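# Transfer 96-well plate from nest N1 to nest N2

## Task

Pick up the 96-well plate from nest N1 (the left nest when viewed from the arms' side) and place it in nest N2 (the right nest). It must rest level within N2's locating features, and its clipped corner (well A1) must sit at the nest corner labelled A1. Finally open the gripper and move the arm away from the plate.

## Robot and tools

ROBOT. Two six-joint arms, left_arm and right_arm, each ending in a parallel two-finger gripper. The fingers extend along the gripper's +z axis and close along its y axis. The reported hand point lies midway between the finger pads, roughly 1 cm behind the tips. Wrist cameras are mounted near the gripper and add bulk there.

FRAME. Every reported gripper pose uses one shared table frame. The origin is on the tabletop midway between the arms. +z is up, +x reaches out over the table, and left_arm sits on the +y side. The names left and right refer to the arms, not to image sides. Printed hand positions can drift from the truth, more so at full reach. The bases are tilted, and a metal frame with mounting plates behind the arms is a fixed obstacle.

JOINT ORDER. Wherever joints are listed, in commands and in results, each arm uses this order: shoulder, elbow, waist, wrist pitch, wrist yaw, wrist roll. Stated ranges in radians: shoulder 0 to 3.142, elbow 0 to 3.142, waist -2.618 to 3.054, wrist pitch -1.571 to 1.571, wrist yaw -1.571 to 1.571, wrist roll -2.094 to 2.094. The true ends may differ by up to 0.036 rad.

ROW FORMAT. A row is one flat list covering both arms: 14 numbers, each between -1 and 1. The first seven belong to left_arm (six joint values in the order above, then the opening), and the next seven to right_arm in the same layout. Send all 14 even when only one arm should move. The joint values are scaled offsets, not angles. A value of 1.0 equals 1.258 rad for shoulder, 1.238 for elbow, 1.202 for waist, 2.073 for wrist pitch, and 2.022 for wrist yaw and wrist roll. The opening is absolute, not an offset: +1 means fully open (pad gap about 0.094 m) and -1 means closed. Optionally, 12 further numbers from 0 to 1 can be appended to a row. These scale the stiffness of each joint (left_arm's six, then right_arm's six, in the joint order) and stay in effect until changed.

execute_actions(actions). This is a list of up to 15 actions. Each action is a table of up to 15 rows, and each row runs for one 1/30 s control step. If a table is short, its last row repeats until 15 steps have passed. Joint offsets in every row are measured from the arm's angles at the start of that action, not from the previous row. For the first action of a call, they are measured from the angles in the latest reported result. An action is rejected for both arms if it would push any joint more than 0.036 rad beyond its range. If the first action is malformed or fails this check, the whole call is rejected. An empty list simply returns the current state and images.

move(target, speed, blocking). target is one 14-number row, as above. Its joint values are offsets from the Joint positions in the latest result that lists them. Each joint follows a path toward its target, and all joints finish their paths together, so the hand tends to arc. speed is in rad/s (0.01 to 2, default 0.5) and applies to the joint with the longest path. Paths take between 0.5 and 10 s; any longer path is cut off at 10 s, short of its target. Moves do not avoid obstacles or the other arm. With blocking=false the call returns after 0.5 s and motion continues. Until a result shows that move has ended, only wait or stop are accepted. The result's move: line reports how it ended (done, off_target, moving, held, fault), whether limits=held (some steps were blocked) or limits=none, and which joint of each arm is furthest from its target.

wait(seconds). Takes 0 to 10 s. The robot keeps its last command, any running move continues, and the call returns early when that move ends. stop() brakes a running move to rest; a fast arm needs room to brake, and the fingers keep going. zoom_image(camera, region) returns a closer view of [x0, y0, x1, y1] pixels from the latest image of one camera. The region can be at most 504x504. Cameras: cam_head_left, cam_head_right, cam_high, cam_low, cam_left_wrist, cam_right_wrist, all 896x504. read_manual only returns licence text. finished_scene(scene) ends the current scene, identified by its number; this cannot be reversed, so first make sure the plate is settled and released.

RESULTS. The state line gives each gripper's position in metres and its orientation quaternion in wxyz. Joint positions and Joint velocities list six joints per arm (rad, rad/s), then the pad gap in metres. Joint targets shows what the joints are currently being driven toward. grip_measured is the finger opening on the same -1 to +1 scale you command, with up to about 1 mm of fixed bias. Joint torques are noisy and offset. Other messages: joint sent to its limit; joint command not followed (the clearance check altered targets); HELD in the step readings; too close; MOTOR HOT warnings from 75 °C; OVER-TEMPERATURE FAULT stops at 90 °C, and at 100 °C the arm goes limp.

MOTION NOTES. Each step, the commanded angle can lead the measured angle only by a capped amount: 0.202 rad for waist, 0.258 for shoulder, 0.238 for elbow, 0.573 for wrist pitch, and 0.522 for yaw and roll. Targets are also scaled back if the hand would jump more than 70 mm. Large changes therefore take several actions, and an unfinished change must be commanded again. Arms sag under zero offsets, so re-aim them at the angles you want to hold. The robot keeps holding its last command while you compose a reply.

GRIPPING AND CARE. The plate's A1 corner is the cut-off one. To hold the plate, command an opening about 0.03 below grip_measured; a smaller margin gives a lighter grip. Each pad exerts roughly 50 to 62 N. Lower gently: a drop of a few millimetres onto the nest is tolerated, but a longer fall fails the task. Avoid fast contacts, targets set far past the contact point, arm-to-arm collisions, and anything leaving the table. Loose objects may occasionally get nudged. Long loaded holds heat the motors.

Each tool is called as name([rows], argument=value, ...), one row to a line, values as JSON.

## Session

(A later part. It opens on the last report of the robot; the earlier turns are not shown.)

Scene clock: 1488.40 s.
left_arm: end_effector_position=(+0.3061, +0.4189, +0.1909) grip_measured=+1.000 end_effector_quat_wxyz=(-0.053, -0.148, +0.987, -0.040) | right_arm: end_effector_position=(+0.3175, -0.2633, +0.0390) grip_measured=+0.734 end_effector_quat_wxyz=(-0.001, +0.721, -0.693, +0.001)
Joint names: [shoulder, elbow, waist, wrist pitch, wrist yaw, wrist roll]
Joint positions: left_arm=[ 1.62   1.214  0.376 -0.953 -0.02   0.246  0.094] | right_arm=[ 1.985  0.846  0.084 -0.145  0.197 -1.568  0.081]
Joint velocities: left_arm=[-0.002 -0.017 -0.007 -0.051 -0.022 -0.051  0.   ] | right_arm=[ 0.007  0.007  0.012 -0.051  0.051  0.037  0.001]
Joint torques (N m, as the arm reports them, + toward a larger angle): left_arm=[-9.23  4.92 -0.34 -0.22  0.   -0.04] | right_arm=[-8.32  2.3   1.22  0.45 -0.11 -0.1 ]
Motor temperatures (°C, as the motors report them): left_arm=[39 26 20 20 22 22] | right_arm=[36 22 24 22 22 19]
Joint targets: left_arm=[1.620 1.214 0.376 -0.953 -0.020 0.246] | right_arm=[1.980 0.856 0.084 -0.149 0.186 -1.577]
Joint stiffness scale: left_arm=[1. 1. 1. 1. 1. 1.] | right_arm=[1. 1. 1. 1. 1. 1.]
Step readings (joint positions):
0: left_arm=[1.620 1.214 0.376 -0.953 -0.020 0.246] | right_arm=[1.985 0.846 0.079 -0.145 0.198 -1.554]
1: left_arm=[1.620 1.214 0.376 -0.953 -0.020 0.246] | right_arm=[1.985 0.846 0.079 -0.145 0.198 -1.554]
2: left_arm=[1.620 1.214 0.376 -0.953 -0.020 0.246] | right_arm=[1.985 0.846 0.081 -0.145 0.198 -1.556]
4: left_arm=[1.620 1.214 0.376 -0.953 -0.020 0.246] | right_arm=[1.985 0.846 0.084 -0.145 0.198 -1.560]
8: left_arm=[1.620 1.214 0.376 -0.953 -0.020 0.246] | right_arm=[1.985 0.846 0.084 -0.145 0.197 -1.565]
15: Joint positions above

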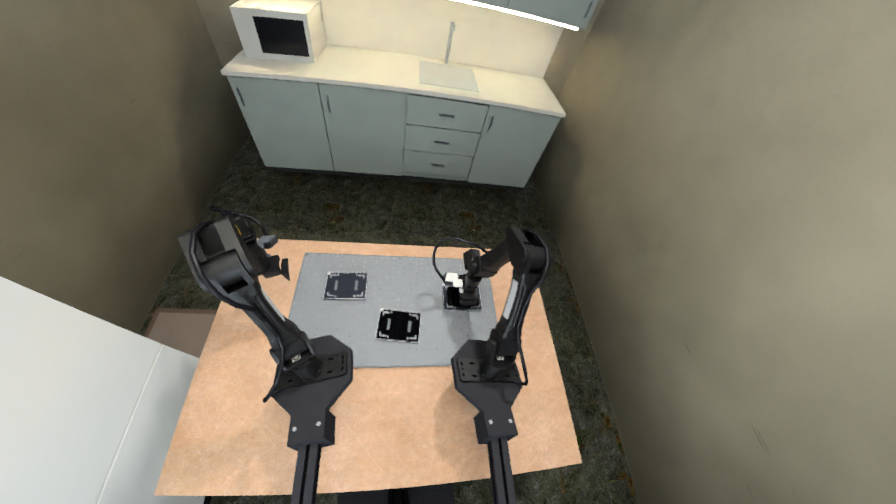

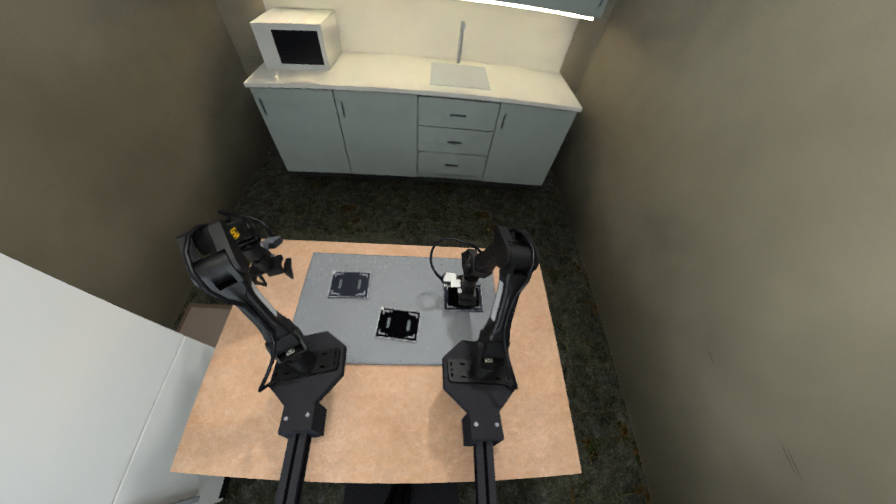

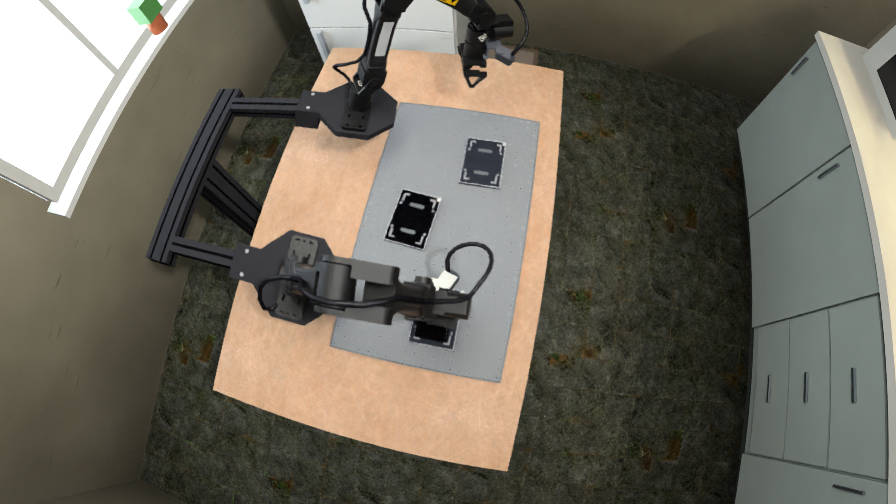

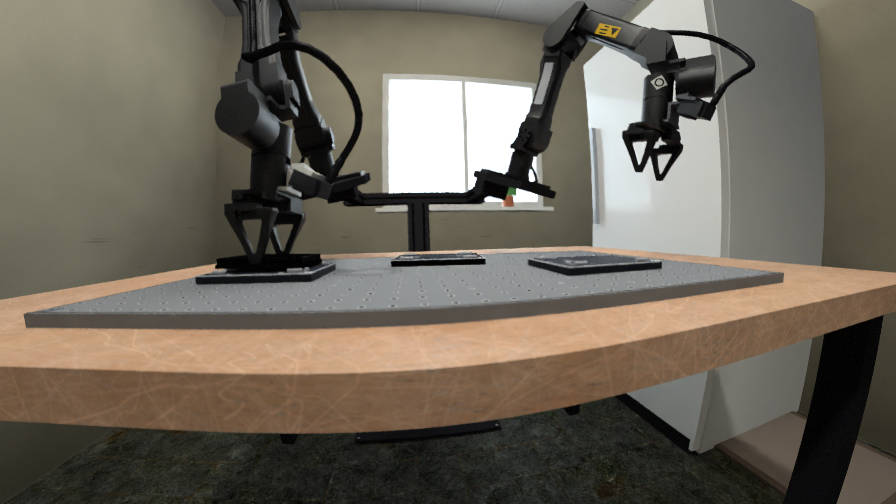

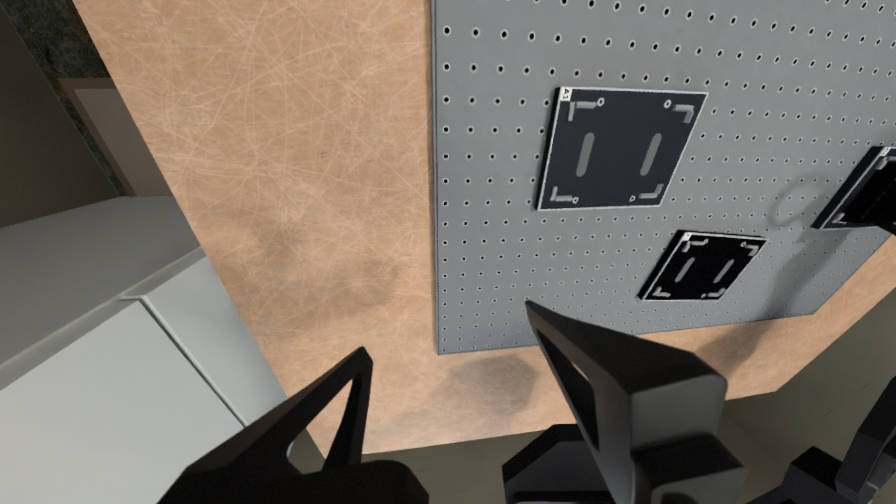

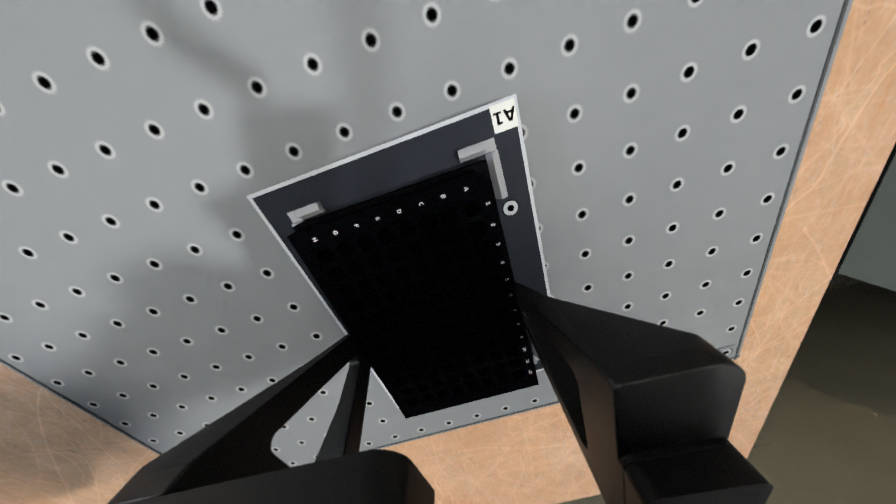

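execute_actions([
  [[0,0,0,0,0,0,1, -0.004,0.008,0,-0.002,-0.0055,-0.006,0.71],[0,0,0,0,0,0,1, -0.004,0.008,0,-0.002,-0.0055,-0.008,0.71],[0,0,0,0,0,0,1, 0.002,0.008,0,0.002,-0.0055,-0.0094,0.71],[0,0,0,0,0,0,1, 0.006,0.008,0,0.005,-0.0055,-0.0094,0.71],[0,0,0,0,0,0,1, 0.009,0.008,0,0.007,-0.0055,-0.0094,0.71],[0,0,0,0,0,0,1, 0.011,0.008,0,0.009,-0.0055,-0.0094,0.71],[0,0,0,0,0,0,1, 0.012,0.008,0,0.0105,-0.0055,-0.0094,0.71],[0,0,0,0,0,0,1, 0.0135,0.008,0,0.0116,-0.0055,-0.0094,0.71]],
])

Scene clock: 1551.53 s.
left_arm: end_effector_position=(+0.3061, +0.4189, +0.1909) grip_measured=+1.000 end_effector_quat_wxyz=(-0.053, -0.148, +0.987, -0.040) | right_arm: end_effector_position=(+0.3188, -0.2627, +0.0365) grip_measured=+0.734 end_effector_quat_wxyz=(-0.003, +0.724, -0.690, +0.004)
Joint names: [shoulder, elbow, waist, wrist pitch, wrist yaw, wrist roll]
Joint positions: left_arm=[ 1.62   1.214  0.376 -0.953 -0.02   0.246  0.094] | right_arm=[ 1.995  0.846  0.084 -0.129  0.197 -1.577  0.081]
Joint velocities: left_arm=[-0.002 -0.007 -0.007  0.022  0.037 -0.007  0.   ] | right_arm=[-0.007 -0.002 -0.042  0.007 -0.007  0.037 -0.001]
Joint torques (N m, as the arm reports them, + toward a larger angle): left_arm=[-9.23  4.93 -0.33 -0.22  0.   -0.04] | right_arm=[-7.43  2.29  1.39  0.57 -0.13 -0.09]
Motor temperatures (°C, as the motors report them): left_arm=[39 26 20 20 22 22] | right_arm=[36 22 24 22 22 19]
Joint targets: left_arm=[1.620 1.214 0.376 -0.953 -0.020 0.246] | right_arm=[2.001 0.856 0.084 -0.121 0.186 -1.587]
Joint stiffness scale: left_arm=[1. 1. 1. 1. 1. 1.] | right_arm=[1. 1. 1. 1. 1. 1.]
Step readings (joint positions):
0: left_arm=[1.620 1.214 0.376 -0.953 -0.020 0.246] | right_arm=[1.985 0.846 0.084 -0.145 0.197 -1.568]
1: left_arm=[1.620 1.214 0.376 -0.953 -0.020 0.246] | right_arm=[1.985 0.846 0.084 -0.145 0.197 -1.569]
2: left_arm=[1.620 1.214 0.376 -0.953 -0.020 0.246] | right_arm=[1.985 0.846 0.084 -0.145 0.197 -1.570]
4: left_arm=[1.620 1.214 0.376 -0.953 -0.020 0.246] | right_arm=[1.985 0.846 0.084 -0.145 0.197 -1.573]
8: left_arm=[1.620 1.214 0.376 -0.953 -0.020 0.246] | right_arm=[1.987 0.846 0.084 -0.139 0.197 -1.576]
15: Joint positions above

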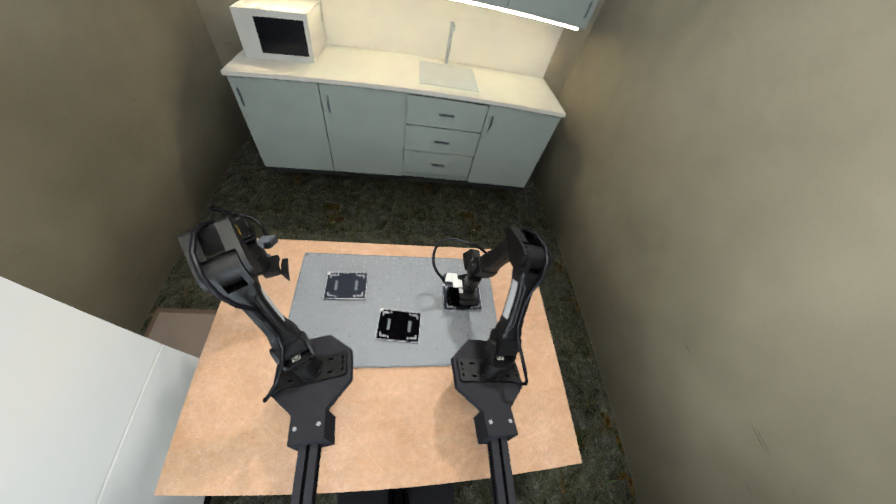

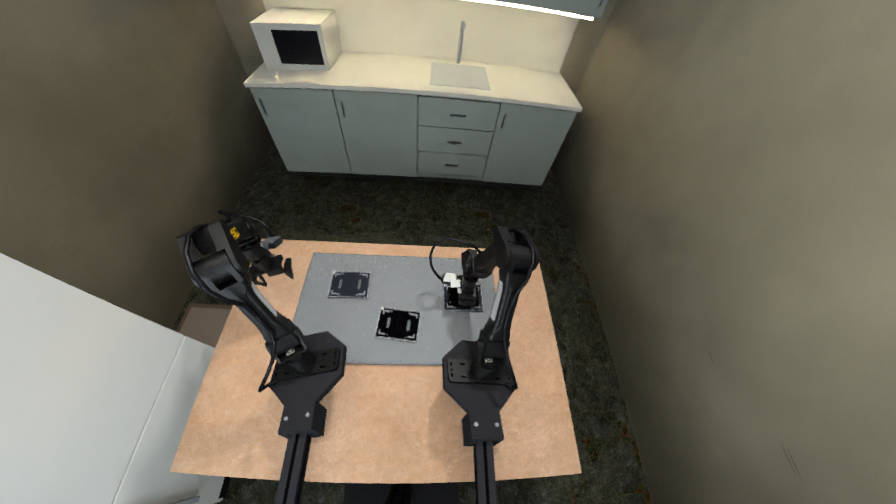

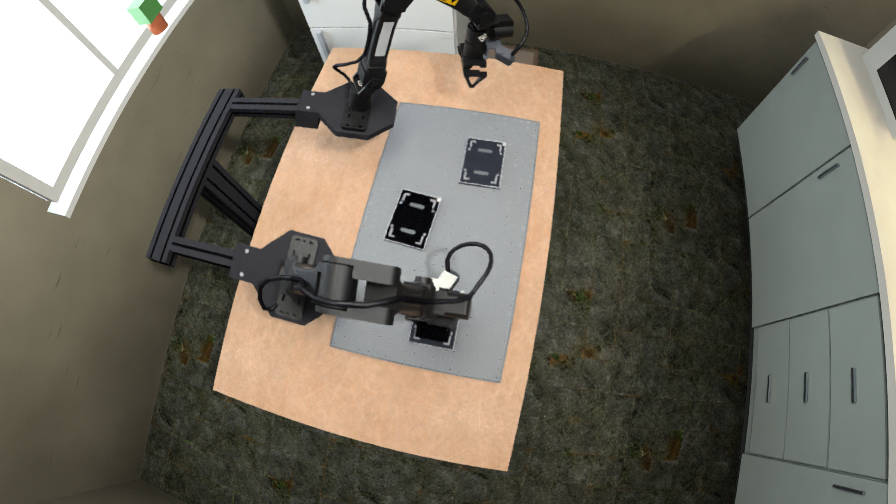

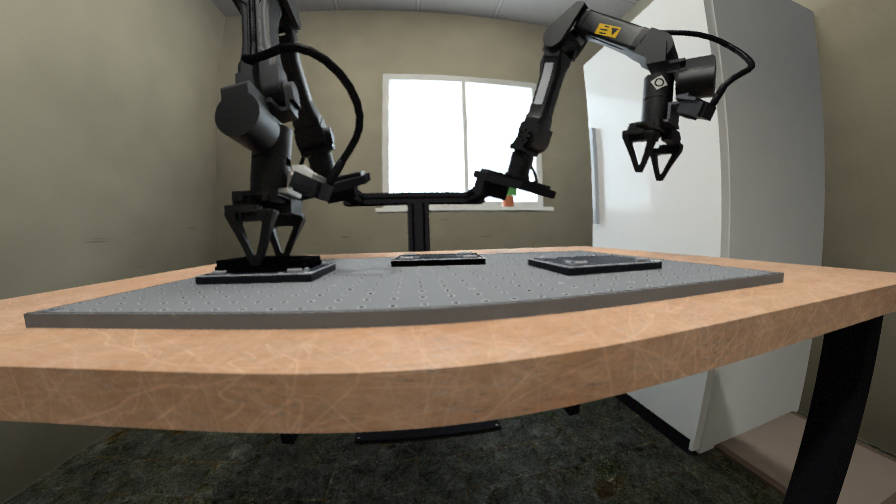

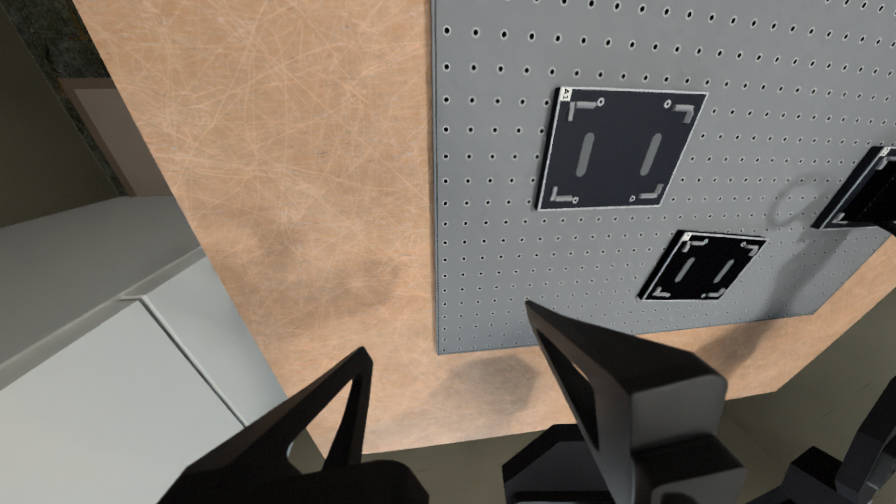

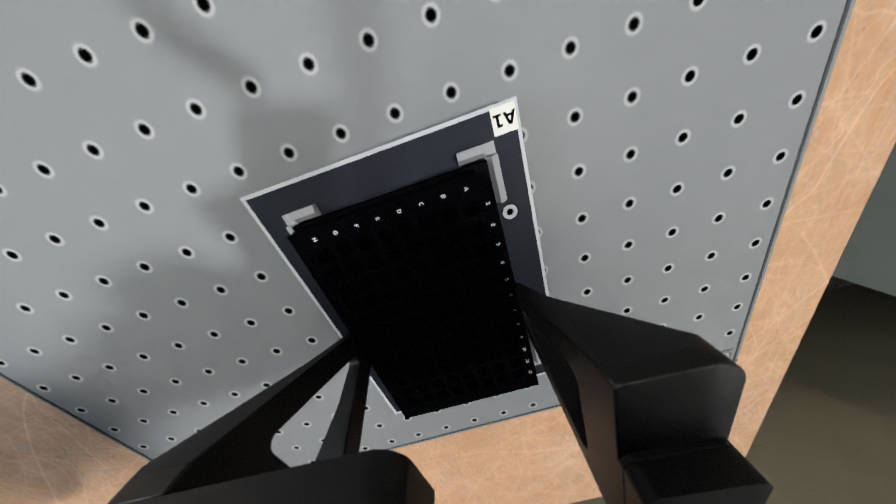

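zoom_image(camera="cam_right_wrist", region=[445,130,515,200])

zoom_image(camera="cam_right_wrist", region=[270,190,340,260])

zoom_image(camera="cam_low", region=[180,230,350,300])

Region (445, 130, 515, 200) of cam_right_wrist's 896x504 image, scaled by 7.200, with more detail than that image has.

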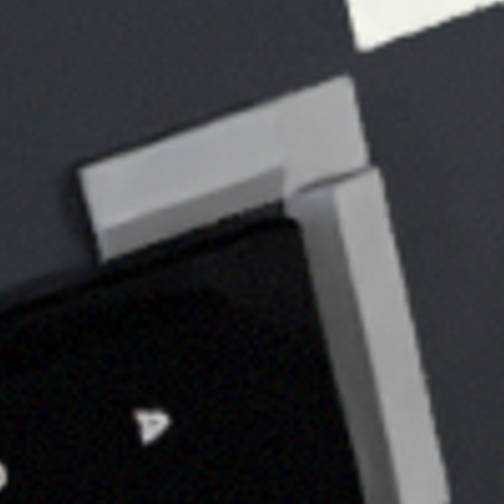

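Region (270, 190, 340, 260) of cam_right_wrist's 896x504 image, scaled by 7.200, with more detail than that image has.

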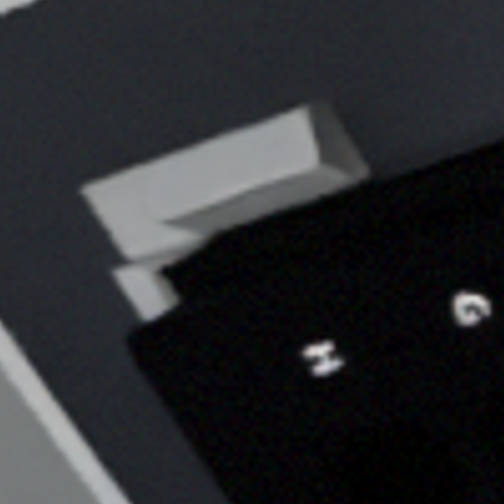

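Region (180, 230, 350, 300) of cam_low's 896x504 image, scaled by 2.965, with more detail than that image has; it fills the top 208 rows of this view, and the rest is white.

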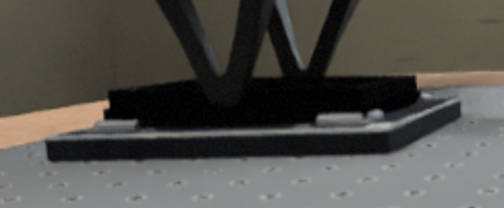

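execute_actions([
  [[0,0,0,0,0,0,1, 0.003,0.008,-0.007,0.002,-0.0055,-0.004,0.71],[0,0,0,0,0,0,1, 0.003,0.008,-0.0115,0.002,-0.0055,-0.004,0.71],[0,0,0,0,0,0,1, 0.003,0.008,-0.0115,0.002,-0.0055,-0.004,0.71],[0,0,0,0,0,0,1, 0.003,0.008,-0.0075,0.002,-0.0055,-0.003,0.71]],
])

Scene clock: 1575.33 s.
left_arm: end_effector_position=(+0.3061, +0.4189, +0.1909) grip_measured=+1.000 end_effector_quat_wxyz=(-0.053, -0.148, +0.987, -0.040) | right_arm: end_effector_position=(+0.3187, -0.2639, +0.0361) grip_measured=+0.734 end_effector_quat_wxyz=(-0.003, +0.723, -0.691, +0.004)
Joint names: [shoulder, elbow, waist, wrist pitch, wrist yaw, wrist roll]
Joint positions: left_arm=[ 1.62   1.214  0.376 -0.953 -0.02   0.246  0.094] | right_arm=[ 1.995  0.846  0.08  -0.128  0.196 -1.577  0.081]
Joint velocities: left_arm=[ 0.007 -0.002  0.002 -0.037 -0.022  0.022  0.   ] | right_arm=[ 0.002 -0.022 -0.012 -0.066 -0.037 -0.022 -0.   ]
Joint torques (N m, as the arm reports them, + toward a larger angle): left_arm=[-9.23  4.92 -0.33 -0.22  0.   -0.04] | right_arm=[-7.64  2.23  0.89  0.52 -0.11 -0.04]
Motor temperatures (°C, as the motors report them): left_arm=[39 26 20 20 22 22] | right_arm=[35 22 24 22 22 19]
Joint targets: left_arm=[1.620 1.214 0.376 -0.953 -0.020 0.246] | right_arm=[1.998 0.856 0.075 -0.125 0.186 -1.583]
Joint stiffness scale: left_arm=[1. 1. 1. 1. 1. 1.] | right_arm=[1. 1. 1. 1. 1. 1.]
Step readings (joint positions):
0: left_arm=[1.620 1.214 0.376 -0.953 -0.020 0.246] | right_arm=[1.995 0.846 0.084 -0.128 0.197 -1.577]
1: left_arm=[1.620 1.214 0.376 -0.953 -0.020 0.246] | right_arm=[1.995 0.846 0.084 -0.128 0.197 -1.577]
2: left_arm=[1.620 1.214 0.376 -0.953 -0.020 0.246] | right_arm=[1.995 0.846 0.083 -0.128 0.197 -1.577]
4: left_arm=[1.620 1.214 0.376 -0.953 -0.020 0.246] | right_arm=[1.995 0.846 0.080 -0.128 0.197 -1.577]
8: left_arm=[1.620 1.214 0.376 -0.953 -0.020 0.246] | right_arm=[1.995 0.846 0.080 -0.128 0.196 -1.577]
15: Joint positions above

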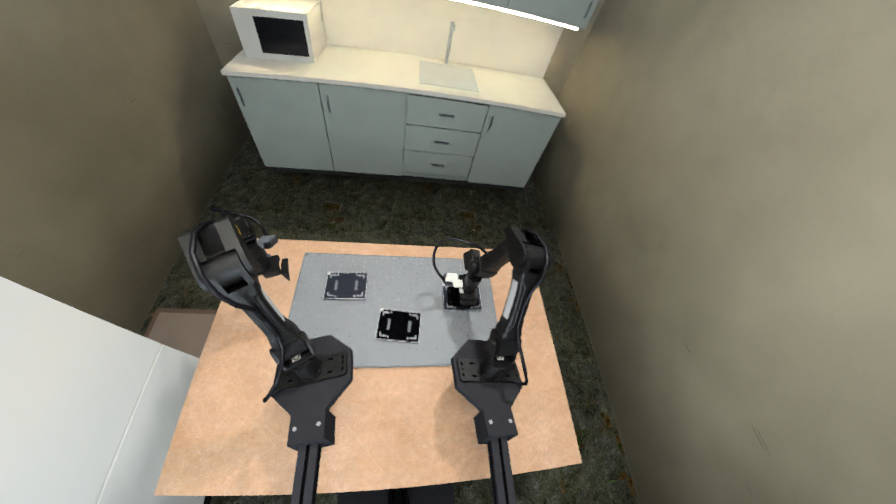

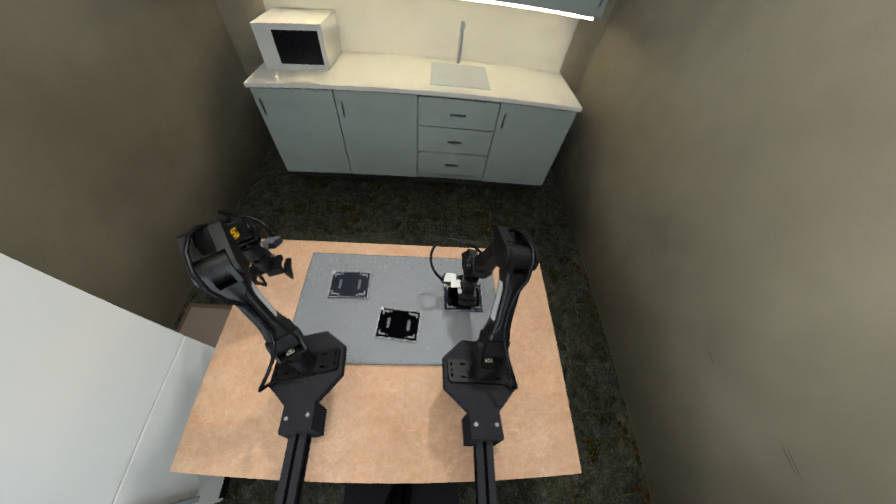

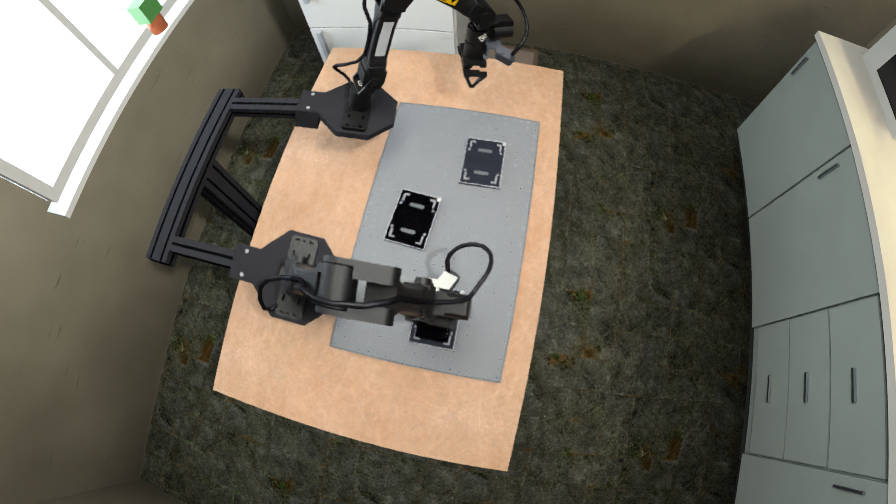

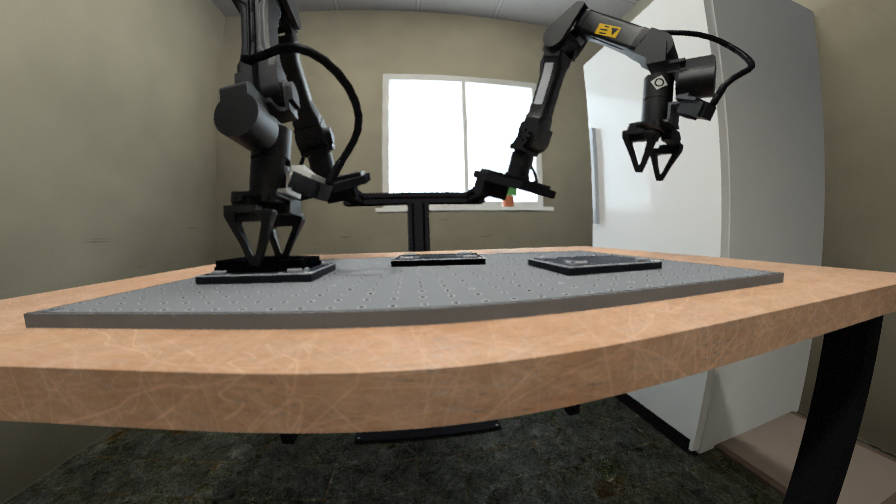

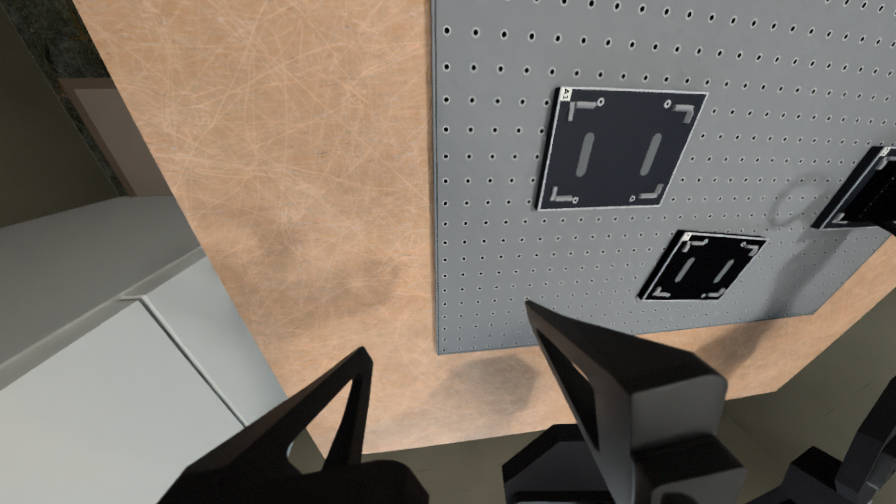

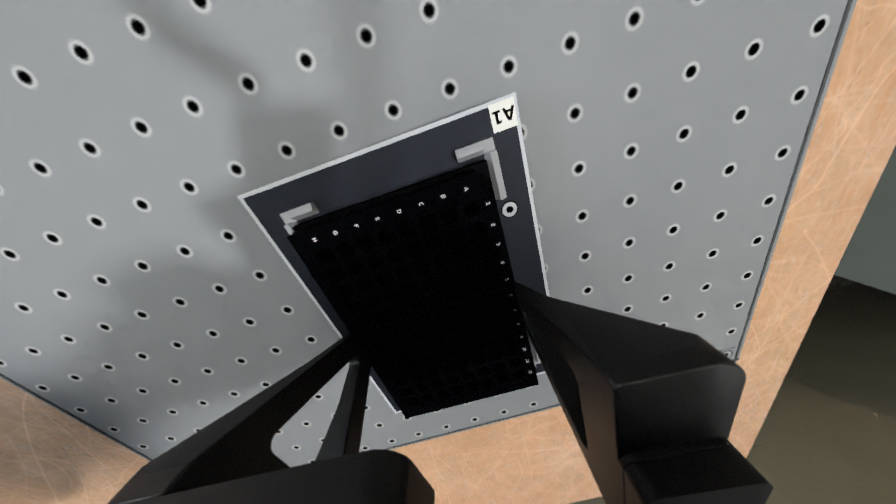

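execute_actions([
  [[0,0,0,0,0,0,1, 0.007,0.008,-0.003,0.002,-0.005,-0.003,0.71],[0,0,0,0,0,0,1, 0.009,0.008,-0.003,0.003,-0.005,-0.003,0.71],[0,0,0,0,0,0,1, 0.011,0.008,-0.003,0.004,-0.005,-0.003,0.71],[0,0,0,0,0,0,1, 0.012,0.008,-0.003,0.005,-0.005,-0.003,0.71],[0,0,0,0,0,0,1, 0.012,0.008,-0.003,0.006,-0.005,-0.003,0.71],[0,0,0,0,0,0,1, 0.012,0.008,-0.003,0.007,-0.005,-0.003,0.71],[0,0,0,0,0,0,1, 0.012,0.008,-0.003,0.0075,-0.005,-0.003,0.71]],
])

Scene clock: 1582.17 s.
left_arm: end_effector_position=(+0.3061, +0.4189, +0.1909) grip_measured=+1.000 end_effector_quat_wxyz=(-0.053, -0.148, +0.987, -0.040) | right_arm: end_effector_position=(+0.3188, -0.2639, +0.0361) grip_measured=+0.734 end_effector_quat_wxyz=(-0.003, +0.723, -0.691, +0.004)
Joint names: [shoulder, elbow, waist, wrist pitch, wrist yaw, wrist roll]
Joint positions: left_arm=[ 1.62   1.214  0.376 -0.953 -0.02   0.246  0.094] | right_arm=[ 1.995  0.846  0.08  -0.128  0.196 -1.577  0.081]
Joint velocities: left_arm=[-0.022 -0.007 -0.002 -0.051  0.037 -0.007  0.   ] | right_arm=[ 0.002 -0.007  0.012 -0.022  0.007  0.051 -0.   ]
Joint torques (N m, as the arm reports them, + toward a larger angle): left_arm=[-9.24  4.93 -0.33 -0.22  0.   -0.04] | right_arm=[-6.8   2.26  1.07  0.66 -0.11 -0.03]
Motor temperatures (°C, as the motors report them): left_arm=[39 26 20 20 22 22] | right_arm=[35 22 24 22 22 19]
Joint targets: left_arm=[1.620 1.214 0.376 -0.953 -0.020 0.246] | right_arm=[2.010 0.856 0.076 -0.113 0.186 -1.583]
Joint stiffness scale: left_arm=[1. 1. 1. 1. 1. 1.] | right_arm=[1. 1. 1. 1. 1. 1.]
Step readings (joint positions):
0: left_arm=[1.620 1.214 0.376 -0.953 -0.020 0.246] | right_arm=[1.995 0.846 0.080 -0.128 0.196 -1.577]
1: left_arm=[1.620 1.214 0.376 -0.953 -0.020 0.246] | right_arm=[1.995 0.846 0.080 -0.128 0.196 -1.577]
2: left_arm=[1.620 1.214 0.376 -0.953 -0.020 0.246] | right_arm=[1.995 0.846 0.080 -0.128 0.196 -1.577]
4: left_arm=[1.620 1.214 0.376 -0.953 -0.020 0.246] | right_arm=[1.995 0.846 0.080 -0.128 0.196 -1.577]
8: left_arm=[1.620 1.214 0.376 -0.953 -0.020 0.246] | right_arm=[1.995 0.846 0.080 -0.128 0.196 -1.577]
15: Joint positions above

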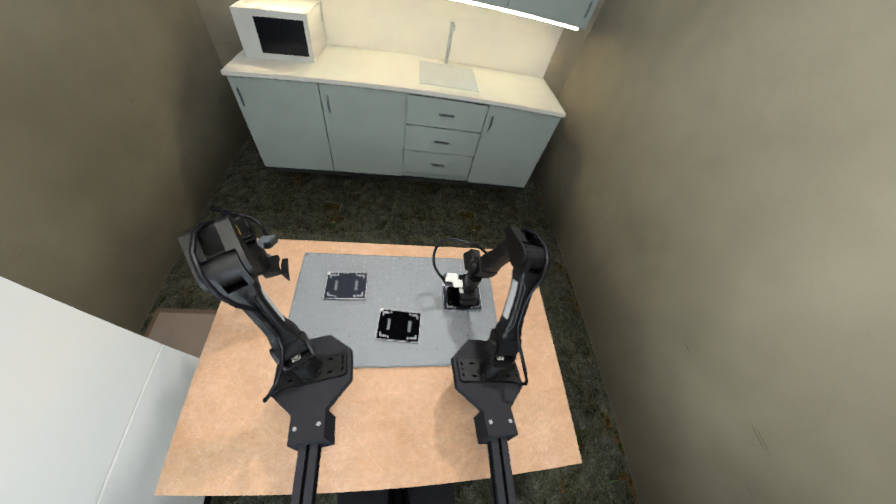

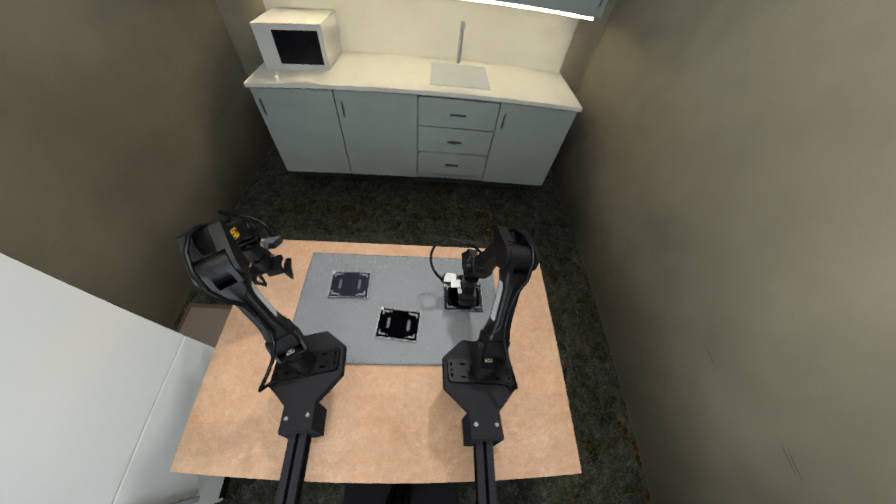

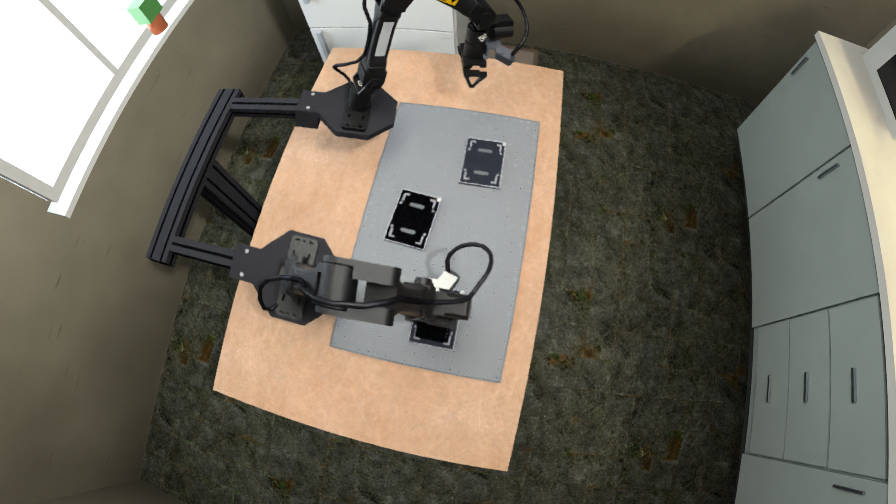

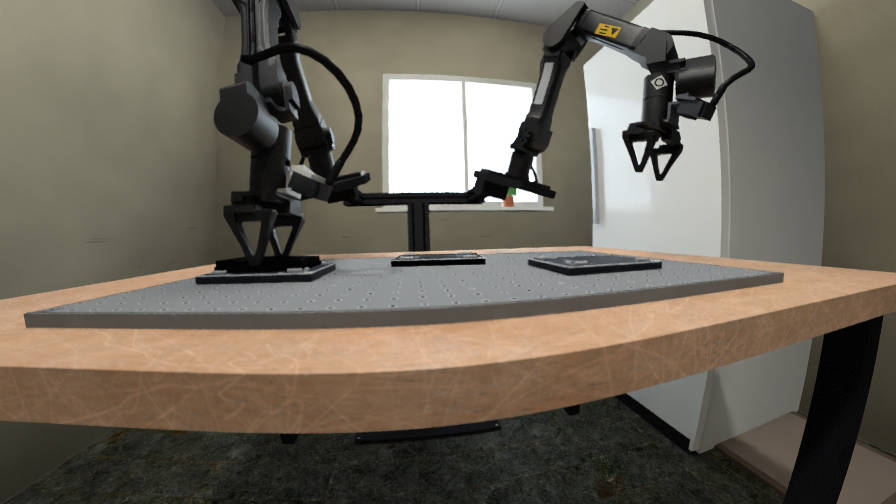

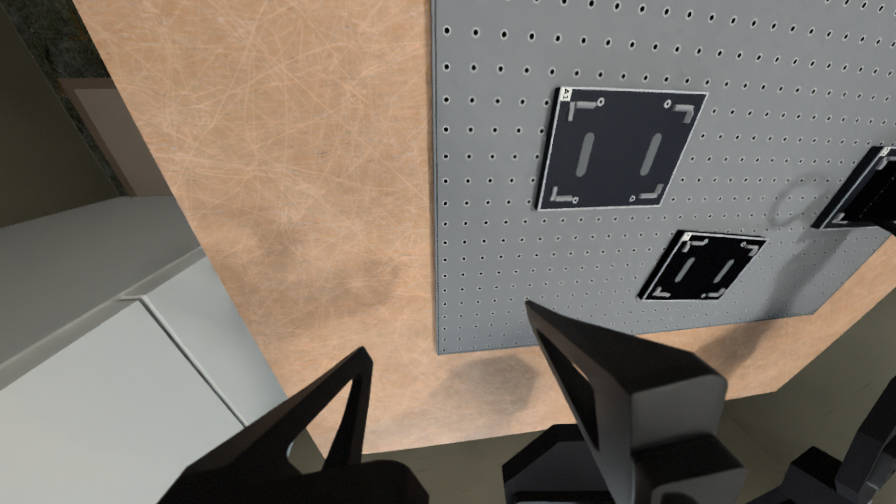

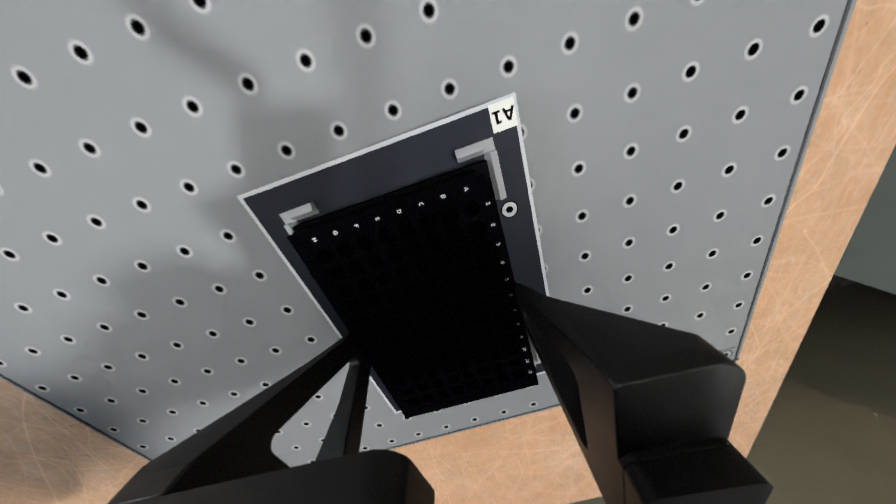

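zoom_image(camera="cam_right_wrist", region=[445,130,515,200])

zoom_image(camera="cam_right_wrist", region=[270,190,340,260])

zoom_image(camera="cam_high", region=[380,290,500,370])

Region (445, 130, 515, 200) of cam_right_wrist's 896x504 image, scaled by 7.200, with more detail than that image has.

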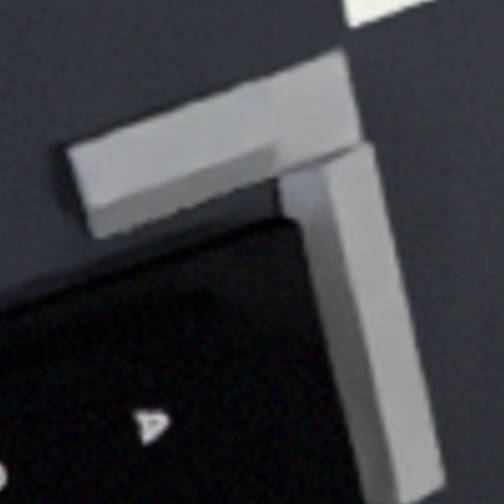

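Region (270, 190, 340, 260) of cam_right_wrist's 896x504 image, scaled by 7.200, with more detail than that image has.

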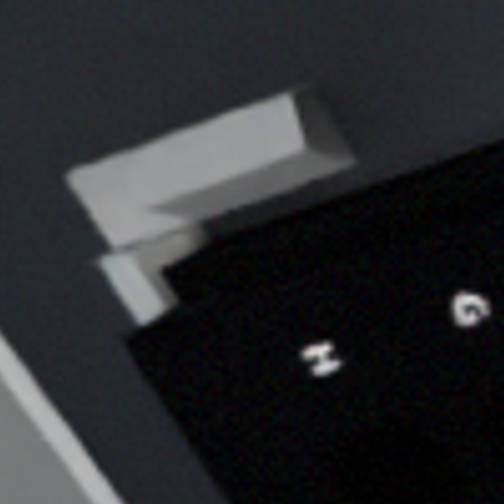

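Region (380, 290, 500, 370) of cam_high's 896x504 image, scaled by 4.200, with more detail than that image has.

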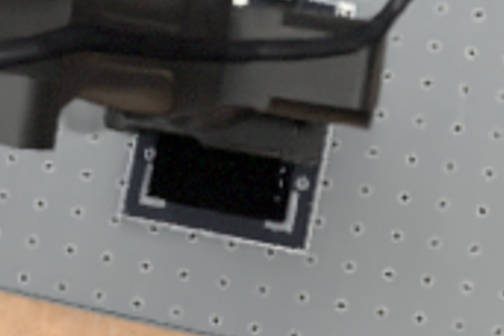

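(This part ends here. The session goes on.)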